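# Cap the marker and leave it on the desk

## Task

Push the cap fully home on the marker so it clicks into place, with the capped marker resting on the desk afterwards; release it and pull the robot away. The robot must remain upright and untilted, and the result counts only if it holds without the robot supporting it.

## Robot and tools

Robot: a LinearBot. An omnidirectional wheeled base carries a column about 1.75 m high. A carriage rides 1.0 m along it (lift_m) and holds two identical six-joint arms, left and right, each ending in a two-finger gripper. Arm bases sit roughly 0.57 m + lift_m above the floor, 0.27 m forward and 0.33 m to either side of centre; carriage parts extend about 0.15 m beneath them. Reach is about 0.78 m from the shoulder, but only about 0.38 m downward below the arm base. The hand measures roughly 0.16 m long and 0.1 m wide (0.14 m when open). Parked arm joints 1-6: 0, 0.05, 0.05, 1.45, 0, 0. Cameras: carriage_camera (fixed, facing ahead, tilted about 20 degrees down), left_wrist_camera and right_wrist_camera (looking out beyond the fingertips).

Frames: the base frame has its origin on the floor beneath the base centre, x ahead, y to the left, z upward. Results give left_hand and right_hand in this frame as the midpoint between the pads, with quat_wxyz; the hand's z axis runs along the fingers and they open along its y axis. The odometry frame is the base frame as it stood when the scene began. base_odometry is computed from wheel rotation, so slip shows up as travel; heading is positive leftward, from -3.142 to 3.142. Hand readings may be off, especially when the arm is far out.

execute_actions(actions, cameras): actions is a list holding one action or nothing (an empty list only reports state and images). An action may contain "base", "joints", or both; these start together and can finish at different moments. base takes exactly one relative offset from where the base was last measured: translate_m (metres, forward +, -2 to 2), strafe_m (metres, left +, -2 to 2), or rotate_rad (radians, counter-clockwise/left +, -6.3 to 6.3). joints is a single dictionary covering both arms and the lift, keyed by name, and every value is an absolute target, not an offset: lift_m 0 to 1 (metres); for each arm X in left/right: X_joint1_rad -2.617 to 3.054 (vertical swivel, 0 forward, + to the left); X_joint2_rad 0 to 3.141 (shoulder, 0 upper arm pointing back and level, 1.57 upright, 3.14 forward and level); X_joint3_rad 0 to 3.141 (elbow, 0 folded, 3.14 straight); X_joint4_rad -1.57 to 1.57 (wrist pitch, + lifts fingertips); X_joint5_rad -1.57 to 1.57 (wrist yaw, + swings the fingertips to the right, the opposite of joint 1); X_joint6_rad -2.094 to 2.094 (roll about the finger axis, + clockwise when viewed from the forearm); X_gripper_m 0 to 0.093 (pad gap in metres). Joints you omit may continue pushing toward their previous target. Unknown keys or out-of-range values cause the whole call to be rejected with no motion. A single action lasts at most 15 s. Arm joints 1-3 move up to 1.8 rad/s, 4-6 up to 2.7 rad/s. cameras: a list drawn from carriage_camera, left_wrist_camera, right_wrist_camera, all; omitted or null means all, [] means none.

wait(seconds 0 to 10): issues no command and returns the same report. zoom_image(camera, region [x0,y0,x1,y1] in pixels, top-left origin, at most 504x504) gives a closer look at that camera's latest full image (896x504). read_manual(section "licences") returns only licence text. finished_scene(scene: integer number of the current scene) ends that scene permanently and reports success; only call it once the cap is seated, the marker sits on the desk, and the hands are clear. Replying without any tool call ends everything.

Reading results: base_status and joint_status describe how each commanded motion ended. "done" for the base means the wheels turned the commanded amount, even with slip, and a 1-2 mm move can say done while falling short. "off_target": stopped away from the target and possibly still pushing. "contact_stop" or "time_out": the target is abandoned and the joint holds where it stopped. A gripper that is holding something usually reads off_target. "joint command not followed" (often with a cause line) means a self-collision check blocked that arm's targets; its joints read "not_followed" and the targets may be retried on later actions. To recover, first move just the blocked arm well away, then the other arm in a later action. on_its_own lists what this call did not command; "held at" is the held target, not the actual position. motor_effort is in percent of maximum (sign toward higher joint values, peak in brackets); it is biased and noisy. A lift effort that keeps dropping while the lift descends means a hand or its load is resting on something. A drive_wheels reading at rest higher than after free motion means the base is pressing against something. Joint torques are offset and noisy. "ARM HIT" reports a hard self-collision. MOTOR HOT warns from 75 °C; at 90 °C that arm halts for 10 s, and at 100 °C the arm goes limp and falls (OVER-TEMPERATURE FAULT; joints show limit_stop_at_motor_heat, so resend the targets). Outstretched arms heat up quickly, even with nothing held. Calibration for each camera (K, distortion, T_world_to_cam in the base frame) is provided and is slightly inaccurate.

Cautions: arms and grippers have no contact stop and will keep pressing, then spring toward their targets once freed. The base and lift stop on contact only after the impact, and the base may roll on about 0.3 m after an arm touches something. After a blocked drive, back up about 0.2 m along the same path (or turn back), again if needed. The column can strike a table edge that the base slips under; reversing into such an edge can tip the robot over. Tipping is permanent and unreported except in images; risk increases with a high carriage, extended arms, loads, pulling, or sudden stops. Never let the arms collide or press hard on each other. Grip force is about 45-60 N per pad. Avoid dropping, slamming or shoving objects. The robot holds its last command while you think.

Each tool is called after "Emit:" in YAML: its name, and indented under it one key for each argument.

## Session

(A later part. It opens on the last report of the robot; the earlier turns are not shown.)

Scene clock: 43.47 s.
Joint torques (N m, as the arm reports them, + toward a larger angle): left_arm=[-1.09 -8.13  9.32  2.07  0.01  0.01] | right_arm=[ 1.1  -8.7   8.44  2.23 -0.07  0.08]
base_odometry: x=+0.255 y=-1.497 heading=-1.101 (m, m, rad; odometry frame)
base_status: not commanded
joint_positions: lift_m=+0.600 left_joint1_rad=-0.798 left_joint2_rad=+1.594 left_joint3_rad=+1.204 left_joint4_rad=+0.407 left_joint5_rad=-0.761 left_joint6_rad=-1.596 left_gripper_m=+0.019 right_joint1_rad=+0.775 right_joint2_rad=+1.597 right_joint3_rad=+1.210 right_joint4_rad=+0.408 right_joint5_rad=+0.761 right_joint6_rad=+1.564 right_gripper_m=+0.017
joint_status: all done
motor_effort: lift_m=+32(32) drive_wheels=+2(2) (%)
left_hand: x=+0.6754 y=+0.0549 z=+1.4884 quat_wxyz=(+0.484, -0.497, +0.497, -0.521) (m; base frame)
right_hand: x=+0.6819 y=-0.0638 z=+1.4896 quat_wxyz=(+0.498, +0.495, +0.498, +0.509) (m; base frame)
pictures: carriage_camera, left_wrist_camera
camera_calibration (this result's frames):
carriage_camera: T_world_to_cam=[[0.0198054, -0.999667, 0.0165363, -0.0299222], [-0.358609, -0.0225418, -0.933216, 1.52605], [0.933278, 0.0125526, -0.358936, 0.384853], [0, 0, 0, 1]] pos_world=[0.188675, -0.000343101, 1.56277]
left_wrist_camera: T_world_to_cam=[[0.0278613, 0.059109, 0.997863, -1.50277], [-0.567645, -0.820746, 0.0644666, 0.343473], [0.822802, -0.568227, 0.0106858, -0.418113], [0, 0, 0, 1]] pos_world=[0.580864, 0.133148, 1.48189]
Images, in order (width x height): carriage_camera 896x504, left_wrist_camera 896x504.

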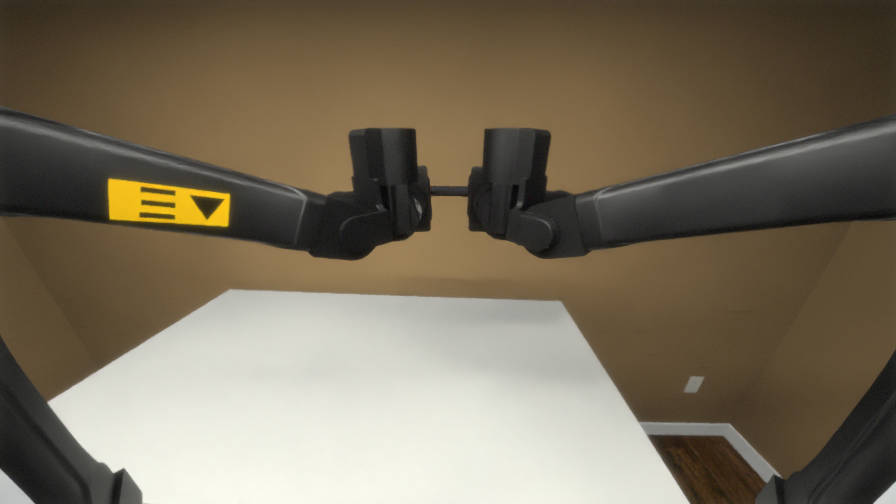

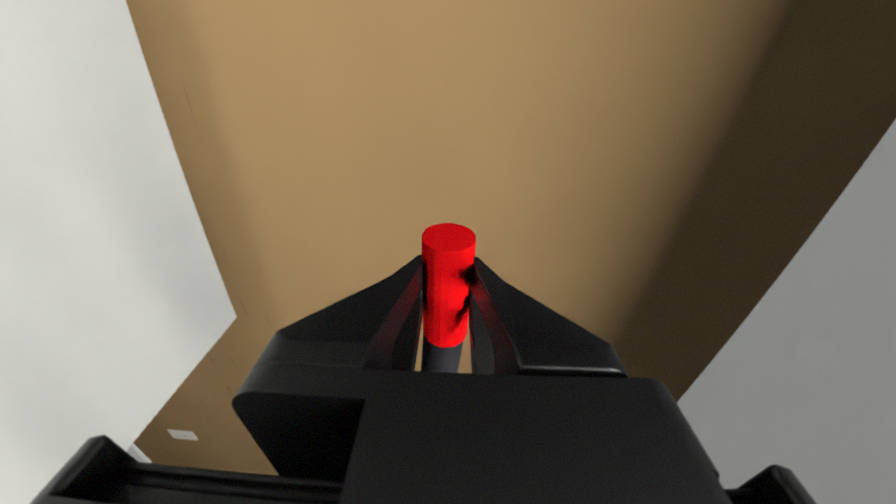

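Emit:
execute_actions:
  actions:
    - {"joints":{"left_joint1_rad":-0.863,"left_joint5_rad":-0.55,"right_joint1_rad":0.84,"right_joint5_rad":0.55,"left_joint2_rad":1.615,"right_joint2_rad":1.62}}
  cameras: []

Emit:
execute_actions:
  actions:
    - {"joints":{"left_joint1_rad":-0.828,"left_joint5_rad":-0.665,"right_joint1_rad":0.805,"right_joint5_rad":0.665,"left_joint2_rad":1.605,"right_joint2_rad":1.608}}
  cameras: []

Emit:
execute_actions:
  actions:
    - {"joints":{"left_joint1_rad":-0.805,"left_joint5_rad":-0.735,"right_joint1_rad":0.782,"right_joint5_rad":0.735,"left_joint2_rad":1.597,"right_joint2_rad":1.6}}
  cameras: []

Emit:
execute_actions:
  actions:
    - {"joints":{"left_gripper_m":0.07}}
  cameras: ["left_wrist_camera"]

Emit:
execute_actions:
  actions:
    - {"joints":{"left_joint1_rad":0}}
  cameras: ["carriage_camera"]

Emit:
zoom_image:
  camera: "carriage_camera"
  region: [395,160,475,220]

Scene clock: 49.37 s.
Joint torques (N m, as the arm reports them, + toward a larger angle): left_arm=[-4.36 -7.14  9.18  2.1   1.97  0.02] | right_arm=[ 5.21 -7.13  8.46  2.24 -2.24  0.08]
base_odometry: x=+0.255 y=-1.497 heading=-1.101 (m, m, rad; odometry frame)
base_status: not commanded
joint_positions: lift_m=+0.600 left_joint1_rad=-0.801 left_joint2_rad=+1.594 left_joint3_rad=+1.204 left_joint4_rad=+0.407 left_joint5_rad=-0.753 left_joint6_rad=-1.596 left_gripper_m=+0.019 right_joint1_rad=+0.777 right_joint2_rad=+1.597 right_joint3_rad=+1.210 right_joint4_rad=+0.407 right_joint5_rad=+0.748 right_joint6_rad=+1.564 right_gripper_m=+0.017
joint_status: left_joint1_rad off_target (ended at -0.801, target -0.863); left_joint5_rad off_target (ended at -0.753, target -0.550); right_joint1_rad off_target (ended at +0.777, target +0.840); right_joint5_rad off_target (ended at +0.748, target +0.550); the others done
motor_effort: lift_m=+32(33) drive_wheels=+2(3) (%)
left_hand: x=+0.6745 y=+0.0523 z=+1.4884 quat_wxyz=(+0.481, -0.494, +0.500, -0.524) (m; base frame)
right_hand: x=+0.6813 y=-0.0608 z=+1.4896 quat_wxyz=(+0.495, +0.491, +0.502, +0.512) (m; base frame)
pictures: none
No camera images: the call's "cameras" was empty. Leave "cameras" out to get every camera's image.

Scene clock: 50.03 s.
Joint torques (N m, as the arm reports them, + toward a larger angle): left_arm=[-2.35 -7.93  9.29  2.09  0.82  0.02] | right_arm=[ 2.66 -8.2   8.53  2.26 -0.97  0.08]
base_odometry: x=+0.255 y=-1.497 heading=-1.101 (m, m, rad; odometry frame)
base_status: not commanded
joint_positions: lift_m=+0.600 left_joint1_rad=-0.798 left_joint2_rad=+1.594 left_joint3_rad=+1.204 left_joint4_rad=+0.407 left_joint5_rad=-0.755 left_joint6_rad=-1.596 left_gripper_m=+0.019 right_joint1_rad=+0.773 right_joint2_rad=+1.597 right_joint3_rad=+1.210 right_joint4_rad=+0.407 right_joint5_rad=+0.752 right_joint6_rad=+1.564 right_gripper_m=+0.017
joint_status: left_joint1_rad off_target (ended at -0.798, target -0.828); left_joint5_rad off_target (ended at -0.755, target -0.665); right_joint1_rad off_target (ended at +0.773, target +0.805); right_joint5_rad off_target (ended at +0.752, target +0.665); the others done
motor_effort: lift_m=+32(32) drive_wheels=+2(2) (%)
left_hand: x=+0.6753 y=+0.0538 z=+1.4884 quat_wxyz=(+0.483, -0.495, +0.498, -0.523) (m; base frame)
right_hand: x=+0.6822 y=-0.0629 z=+1.4896 quat_wxyz=(+0.496, +0.493, +0.500, +0.511) (m; base frame)
pictures: none
No camera images: the call's "cameras" was empty. Leave "cameras" out to get every camera's image.

Scene clock: 50.63 s.
Joint torques (N m, as the arm reports them, + toward a larger angle): left_arm=[-0.86 -8.45  9.08  2.12  0.16  0.01] | right_arm=[ 0.79 -8.69  8.39  2.24 -0.25  0.08]
base_odometry: x=+0.255 y=-1.497 heading=-1.101 (m, m, rad; odometry frame)
base_status: not commanded
joint_positions: lift_m=+0.600 left_joint1_rad=-0.798 left_joint2_rad=+1.594 left_joint3_rad=+1.204 left_joint4_rad=+0.407 left_joint5_rad=-0.760 left_joint6_rad=-1.596 left_gripper_m=+0.019 right_joint1_rad=+0.773 right_joint2_rad=+1.597 right_joint3_rad=+1.210 right_joint4_rad=+0.407 right_joint5_rad=+0.758 right_joint6_rad=+1.564 right_gripper_m=+0.017
joint_status: left_joint5_rad off_target (ended at -0.760, target -0.735); right_joint5_rad off_target (ended at +0.758, target +0.735); the others done
motor_effort: lift_m=+33(32) drive_wheels=+2(2) (%)
left_hand: x=+0.6754 y=+0.0547 z=+1.4884 quat_wxyz=(+0.484, -0.497, +0.497, -0.522) (m; base frame)
right_hand: x=+0.6822 y=-0.0639 z=+1.4895 quat_wxyz=(+0.498, +0.494, +0.499, +0.509) (m; base frame)
pictures: none
No camera images: the call's "cameras" was empty. Leave "cameras" out to get every camera's image.

Scene clock: 51.30 s.
Joint torques (N m, as the arm reports them, + toward a larger angle): left_arm=[-0.87 -8.51  9.03  2.14 -0.03  0.02] | right_arm=[ 0.76 -8.64  8.46  2.26 -0.1   0.07]
base_odometry: x=+0.255 y=-1.497 heading=-1.101 (m, m, rad; odometry frame)
base_status: not commanded
joint_positions: lift_m=+0.600 left_joint1_rad=-0.798 left_joint2_rad=+1.594 left_joint3_rad=+1.204 left_joint4_rad=+0.407 left_joint5_rad=-0.742 left_joint6_rad=-1.596 left_gripper_m=+0.070 right_joint1_rad=+0.773 right_joint2_rad=+1.597 right_joint3_rad=+1.210 right_joint4_rad=+0.407 right_joint5_rad=+0.746 right_joint6_rad=+1.564 right_gripper_m=+0.017
joint_status: all done
motor_effort: lift_m=+32(32) drive_wheels=+2(2) (%)
left_hand: x=+0.6752 y=+0.0517 z=+1.4885 quat_wxyz=(+0.479, -0.492, +0.502, -0.526) (m; base frame)
right_hand: x=+0.6822 y=-0.0618 z=+1.4896 quat_wxyz=(+0.495, +0.491, +0.502, +0.512) (m; base frame)
pictures: left_wrist_camera
camera_calibration (this result's frames):
left_wrist_camera: T_world_to_cam=[[0.0287336, 0.0583601, 0.997882, -1.5032], [-0.582899, -0.810008, 0.0641569, 0.350958], [0.812037, -0.583508, 0.0107436, -0.411841], [0, 0, 0, 1]] pos_world=[0.582195, 0.131693, 1.48192]
Images, in order (width x height): left_wrist_camera 896x504.

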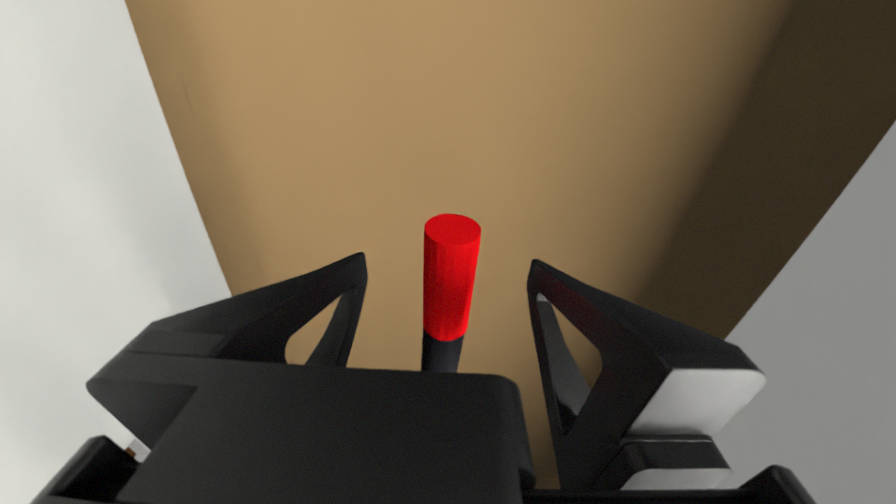

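Scene clock: 52.63 s.
Joint torques (N m, as the arm reports them, + toward a larger angle): left_arm=[-0.5  -8.54  9.1   2.14 -0.06  0.03] | right_arm=[ 0.79 -8.77  8.47  2.24 -0.1   0.07]
base_odometry: x=+0.255 y=-1.497 heading=-1.101 (m, m, rad; odometry frame)
base_status: not commanded
joint_positions: lift_m=+0.600 left_joint1_rad=+0.001 left_joint2_rad=+1.594 left_joint3_rad=+1.204 left_joint4_rad=+0.407 left_joint5_rad=-0.735 left_joint6_rad=-1.596 left_gripper_m=+0.070 right_joint1_rad=+0.773 right_joint2_rad=+1.597 right_joint3_rad=+1.210 right_joint4_rad=+0.407 right_joint5_rad=+0.745 right_joint6_rad=+1.564 right_gripper_m=+0.017
joint_status: all done
motor_effort: lift_m=+32(33) drive_wheels=+2(2) (%)
left_hand: x=+0.7364 y=+0.4271 z=+1.4885 quat_wxyz=(+0.645, -0.647, +0.273, -0.300) (m; base frame)
right_hand: x=+0.6822 y=-0.0617 z=+1.4896 quat_wxyz=(+0.495, +0.491, +0.502, +0.512) (m; base frame)
pictures: carriage_camera
camera_calibration (this result's frames):
carriage_camera: T_world_to_cam=[[0.0198054, -0.999667, 0.0165363, -0.0299222], [-0.358609, -0.0225418, -0.933216, 1.52605], [0.933278, 0.0125526, -0.358936, 0.384853], [0, 0, 0, 1]] pos_world=[0.188675, -0.000343101, 1.56277]
Images, in order (width x height): carriage_camera 896x504.

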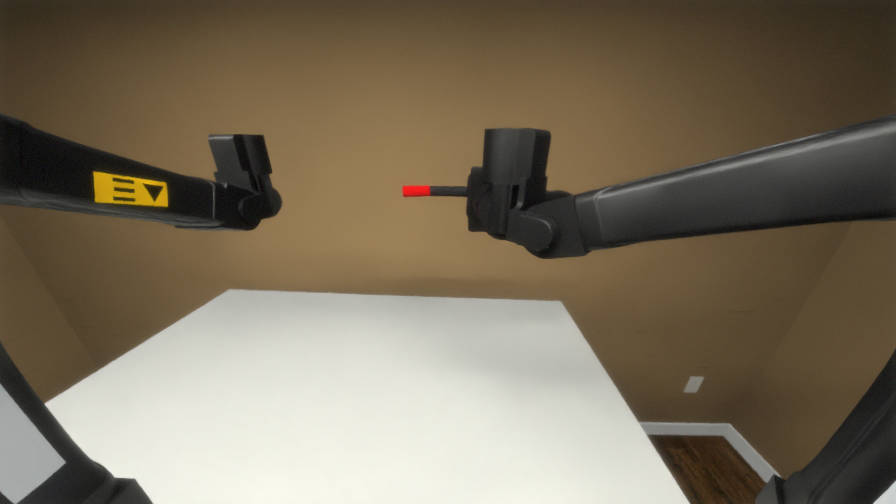

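Region (395, 160, 475, 220) of carriage_camera's 896x504 image, scaled by 6.300, with more detail than that image has; it fills the top 378 rows of this view, and the rest is white.

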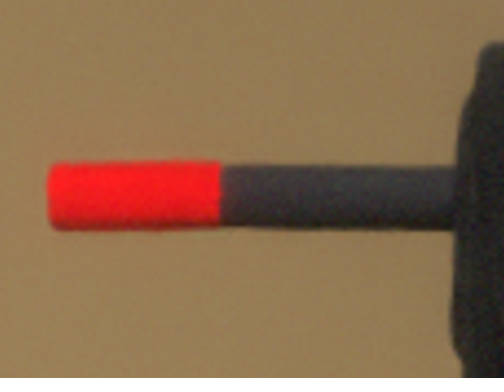

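Flush. Place.

Emit:
execute_actions:
  actions:
    - {"joints":{"right_joint1_rad":0.45,"right_joint2_rad":2.465,"right_joint3_rad":1.456,"right_joint4_rad":-0.562,"right_joint5_rad":-0.03,"right_joint6_rad":1.9,"left_joint2_rad":0.05,"left_joint3_rad":0.05,"left_joint4_rad":1.45,"left_joint5_rad":0,"left_joint6_rad":0}}
  cameras: []

Emit:
execute_actions:
  actions:
    - {"joints":{"lift_m":0.559}}
  cameras: ["carriage_camera"]

Emit:
execute_actions:
  actions:
    - {"joints":{"right_gripper_m":0.05}}
  cameras: []

Emit:
execute_actions:
  actions:
    - {"joints":{"lift_m":0.64}}
  cameras: ["right_wrist_camera"]

Emit:
execute_actions:
  actions:
    - {"base":{"translate_m":-0.25},"joints":{"right_joint1_rad":0,"right_joint2_rad":0.05,"right_joint3_rad":0.05,"right_joint4_rad":1.0,"right_joint6_rad":0}}
  cameras: ["carriage_camera"]

Scene clock: 58.87 s.
Joint torques (N m, as the arm reports them, + toward a larger angle): left_arm=[-0.46  3.25  5.94 -0.34 -0.04  0.02] | right_arm=[  0.49 -14.05   6.13   0.38  -0.02   0.14]
base_odometry: x=+0.255 y=-1.497 heading=-1.101 (m, m, rad; odometry frame)
base_status: not commanded
joint_positions: lift_m=+0.600 left_joint1_rad=+0.001 left_joint2_rad=+0.061 left_joint3_rad=+0.062 left_joint4_rad=+1.454 left_joint5_rad=-0.004 left_joint6_rad=-0.004 left_gripper_m=+0.070 right_joint1_rad=+0.445 right_joint2_rad=+2.467 right_joint3_rad=+1.449 right_joint4_rad=-0.560 right_joint5_rad=-0.022 right_joint6_rad=+1.894 right_gripper_m=+0.017
joint_status: all done
motor_effort: lift_m=+32(32) drive_wheels=-3(3) (%)
left_hand: x=+0.2896 y=+0.3121 z=+1.5792 quat_wxyz=(+0.998, -0.002, +0.058, -0.001) (m; base frame)
right_hand: x=+0.6227 y=-0.1343 z=+1.0008 quat_wxyz=(-0.011, +0.663, +0.749, +0.001) (m; base frame)
pictures: none
No camera images: the call's "cameras" was empty. Leave "cameras" out to get every camera's image.

Scene clock: 59.57 s.
Joint torques (N m, as the arm reports them, + toward a larger angle): left_arm=[-0.51  3.22  6.23 -0.26 -0.04  0.03] | right_arm=[  0.47 -13.99   6.18   0.39   0.     0.15]
base_odometry: x=+0.255 y=-1.497 heading=-1.101 (m, m, rad; odometry frame)
base_status: not commanded
joint_positions: lift_m=+0.559 left_joint1_rad=+0.001 left_joint2_rad=+0.061 left_joint3_rad=+0.059 left_joint4_rad=+1.454 left_joint5_rad=-0.004 left_joint6_rad=-0.004 left_gripper_m=+0.070 right_joint1_rad=+0.445 right_joint2_rad=+2.467 right_joint3_rad=+1.449 right_joint4_rad=-0.561 right_joint5_rad=-0.023 right_joint6_rad=+1.894 right_gripper_m=+0.017
joint_status: all done
motor_effort: lift_m=+28(30) drive_wheels=+2(3) (%)
left_hand: x=+0.2906 y=+0.3120 z=+1.5378 quat_wxyz=(+0.998, -0.002, +0.060, -0.001) (m; base frame)
right_hand: x=+0.6223 y=-0.1343 z=+0.9599 quat_wxyz=(-0.012, +0.663, +0.749, +0.000) (m; base frame)
pictures: carriage_camera
camera_calibration (this result's frames):
carriage_camera: T_world_to_cam=[[0.0198054, -0.999667, 0.0165363, -0.0292487], [-0.358609, -0.0225418, -0.933216, 1.48805], [0.933278, 0.0125526, -0.358936, 0.370235], [0, 0, 0, 1]] pos_world=[0.188675, -0.000343101, 1.52204]
Images, in order (width x height): carriage_camera 896x504.

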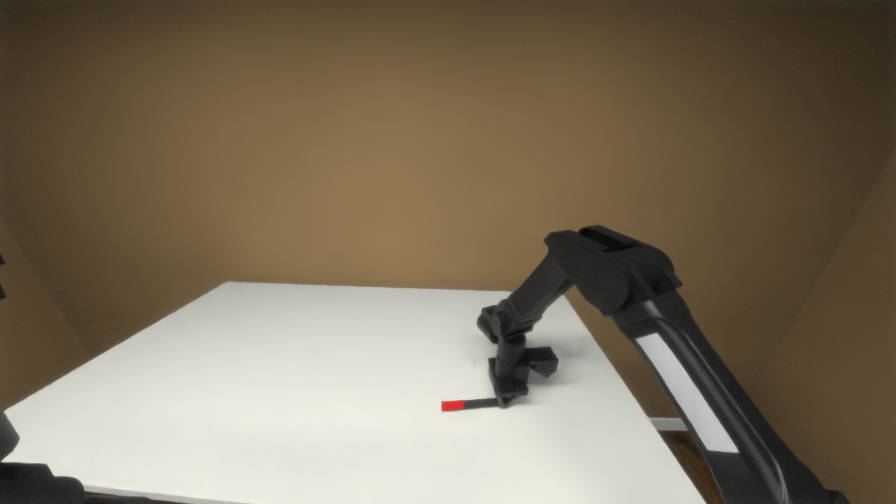

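Scene clock: 60.17 s.
Joint torques (N m, as the arm reports them, + toward a larger angle): left_arm=[-0.51  3.23  6.27 -0.23 -0.05  0.03] | right_arm=[  0.43 -14.01   6.17   0.38  -0.01   0.14]
base_odometry: x=+0.255 y=-1.497 heading=-1.101 (m, m, rad; odometry frame)
base_status: not commanded
joint_positions: lift_m=+0.559 left_joint1_rad=+0.001 left_joint2_rad=+0.061 left_joint3_rad=+0.059 left_joint4_rad=+1.454 left_joint5_rad=-0.004 left_joint6_rad=-0.004 left_gripper_m=+0.070 right_joint1_rad=+0.445 right_joint2_rad=+2.467 right_joint3_rad=+1.449 right_joint4_rad=-0.561 right_joint5_rad=-0.023 right_joint6_rad=+1.894 right_gripper_m=+0.050
joint_status: all done
motor_effort: lift_m=+28(29) drive_wheels=-3(3) (%)
left_hand: x=+0.2906 y=+0.3120 z=+1.5378 quat_wxyz=(+0.998, -0.002, +0.060, -0.001) (m; base frame)
right_hand: x=+0.6223 y=-0.1343 z=+0.9599 quat_wxyz=(-0.012, +0.663, +0.749, +0.000) (m; base frame)
pictures: none
No camera images: the call's "cameras" was empty. Leave "cameras" out to get every camera's image.

Scene clock: 61.03 s.
Joint torques (N m, as the arm reports them, + toward a larger angle): left_arm=[-0.44  3.31  6.18 -0.24 -0.07  0.03] | right_arm=[  0.51 -14.07   6.25   0.39   0.01   0.15]
base_odometry: x=+0.255 y=-1.497 heading=-1.101 (m, m, rad; odometry frame)
base_status: not commanded
joint_positions: lift_m=+0.640 left_joint1_rad=+0.001 left_joint2_rad=+0.061 left_joint3_rad=+0.059 left_joint4_rad=+1.453 left_joint5_rad=-0.003 left_joint6_rad=-0.004 left_gripper_m=+0.070 right_joint1_rad=+0.445 right_joint2_rad=+2.466 right_joint3_rad=+1.449 right_joint4_rad=-0.562 right_joint5_rad=-0.024 right_joint6_rad=+1.894 right_gripper_m=+0.050
joint_status: all done
motor_effort: lift_m=+33(39) drive_wheels=+2(3) (%)
left_hand: x=+0.2908 y=+0.3119 z=+1.6184 quat_wxyz=(+0.998, -0.002, +0.060, -0.001) (m; base frame)
right_hand: x=+0.6222 y=-0.1341 z=+1.0409 quat_wxyz=(-0.013, +0.663, +0.749, +0.000) (m; base frame)
pictures: right_wrist_camera
camera_calibration (this result's frames):
right_wrist_camera: T_world_to_cam=[[-0.991806, -0.117734, 0.0495908, 0.545608], [-0.0612263, 0.778756, 0.624333, -0.50529], [-0.112124, 0.616181, -0.779583, 1.09031], [0, 0, 0, 1]] pos_world=[0.63245, -0.214092, 1.1384]
Images, in order (width x height): right_wrist_camera 896x504.

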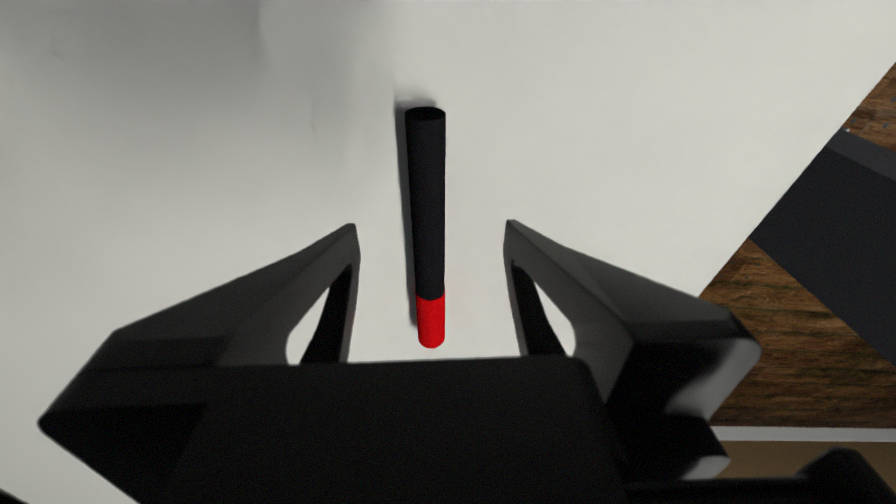

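Scene clock: 63.33 s.
Joint torques (N m, as the arm reports them, + toward a larger angle): left_arm=[-0.45  3.21  6.26 -0.24 -0.07  0.02] | right_arm=[0.48 2.53 6.36 1.02 0.   0.05]
base_odometry: x=+0.142 y=-1.274 heading=-1.101 (m, m, rad; odometry frame)
base_status: done
joint_positions: lift_m=+0.640 left_joint1_rad=+0.001 left_joint2_rad=+0.061 left_joint3_rad=+0.059 left_joint4_rad=+1.452 left_joint5_rad=-0.003 left_joint6_rad=-0.004 left_gripper_m=+0.070 right_joint1_rad=-0.005 right_joint2_rad=+0.065 right_joint3_rad=+0.067 right_joint4_rad=+1.002 right_joint5_rad=-0.027 right_joint6_rad=+0.005 right_gripper_m=+0.050
joint_status: all done
motor_effort: lift_m=+33(33) drive_wheels=+3(7) (%)
left_hand: x=+0.2908 y=+0.3119 z=+1.6184 quat_wxyz=(+0.998, -0.002, +0.060, -0.001) (m; base frame)
right_hand: x=+0.3931 y=-0.3075 z=+1.5837 quat_wxyz=(+0.960, -0.011, +0.280, +0.004) (m; base frame)
pictures: carriage_camera
camera_calibration (this result's frames):
carriage_camera: T_world_to_cam=[[0.0198054, -0.999667, 0.0165363, -0.030583], [-0.358609, -0.0225418, -0.933216, 1.56335], [0.933278, 0.0125526, -0.358936, 0.399197], [0, 0, 0, 1]] pos_world=[0.188675, -0.000343101, 1.60273]
Images, in order (width x height): carriage_camera 896x504.

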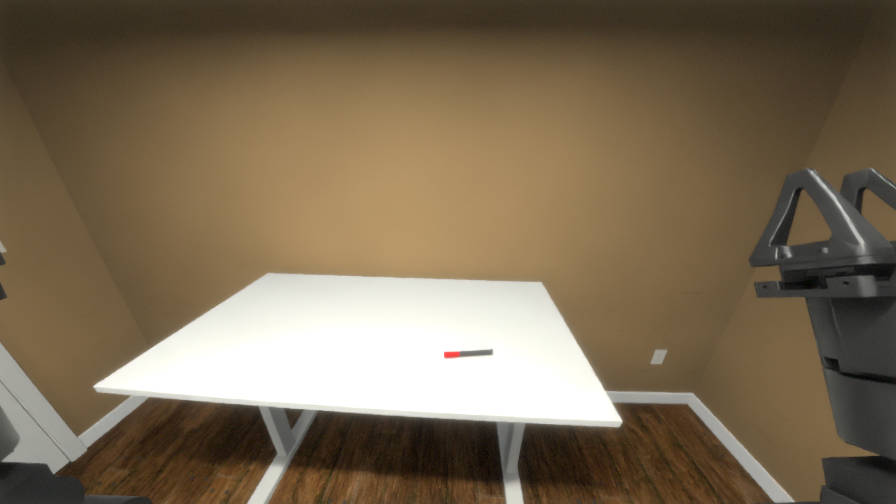

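Emit:
finished_scene:
  scene: 2

The scene is finished: the task was done.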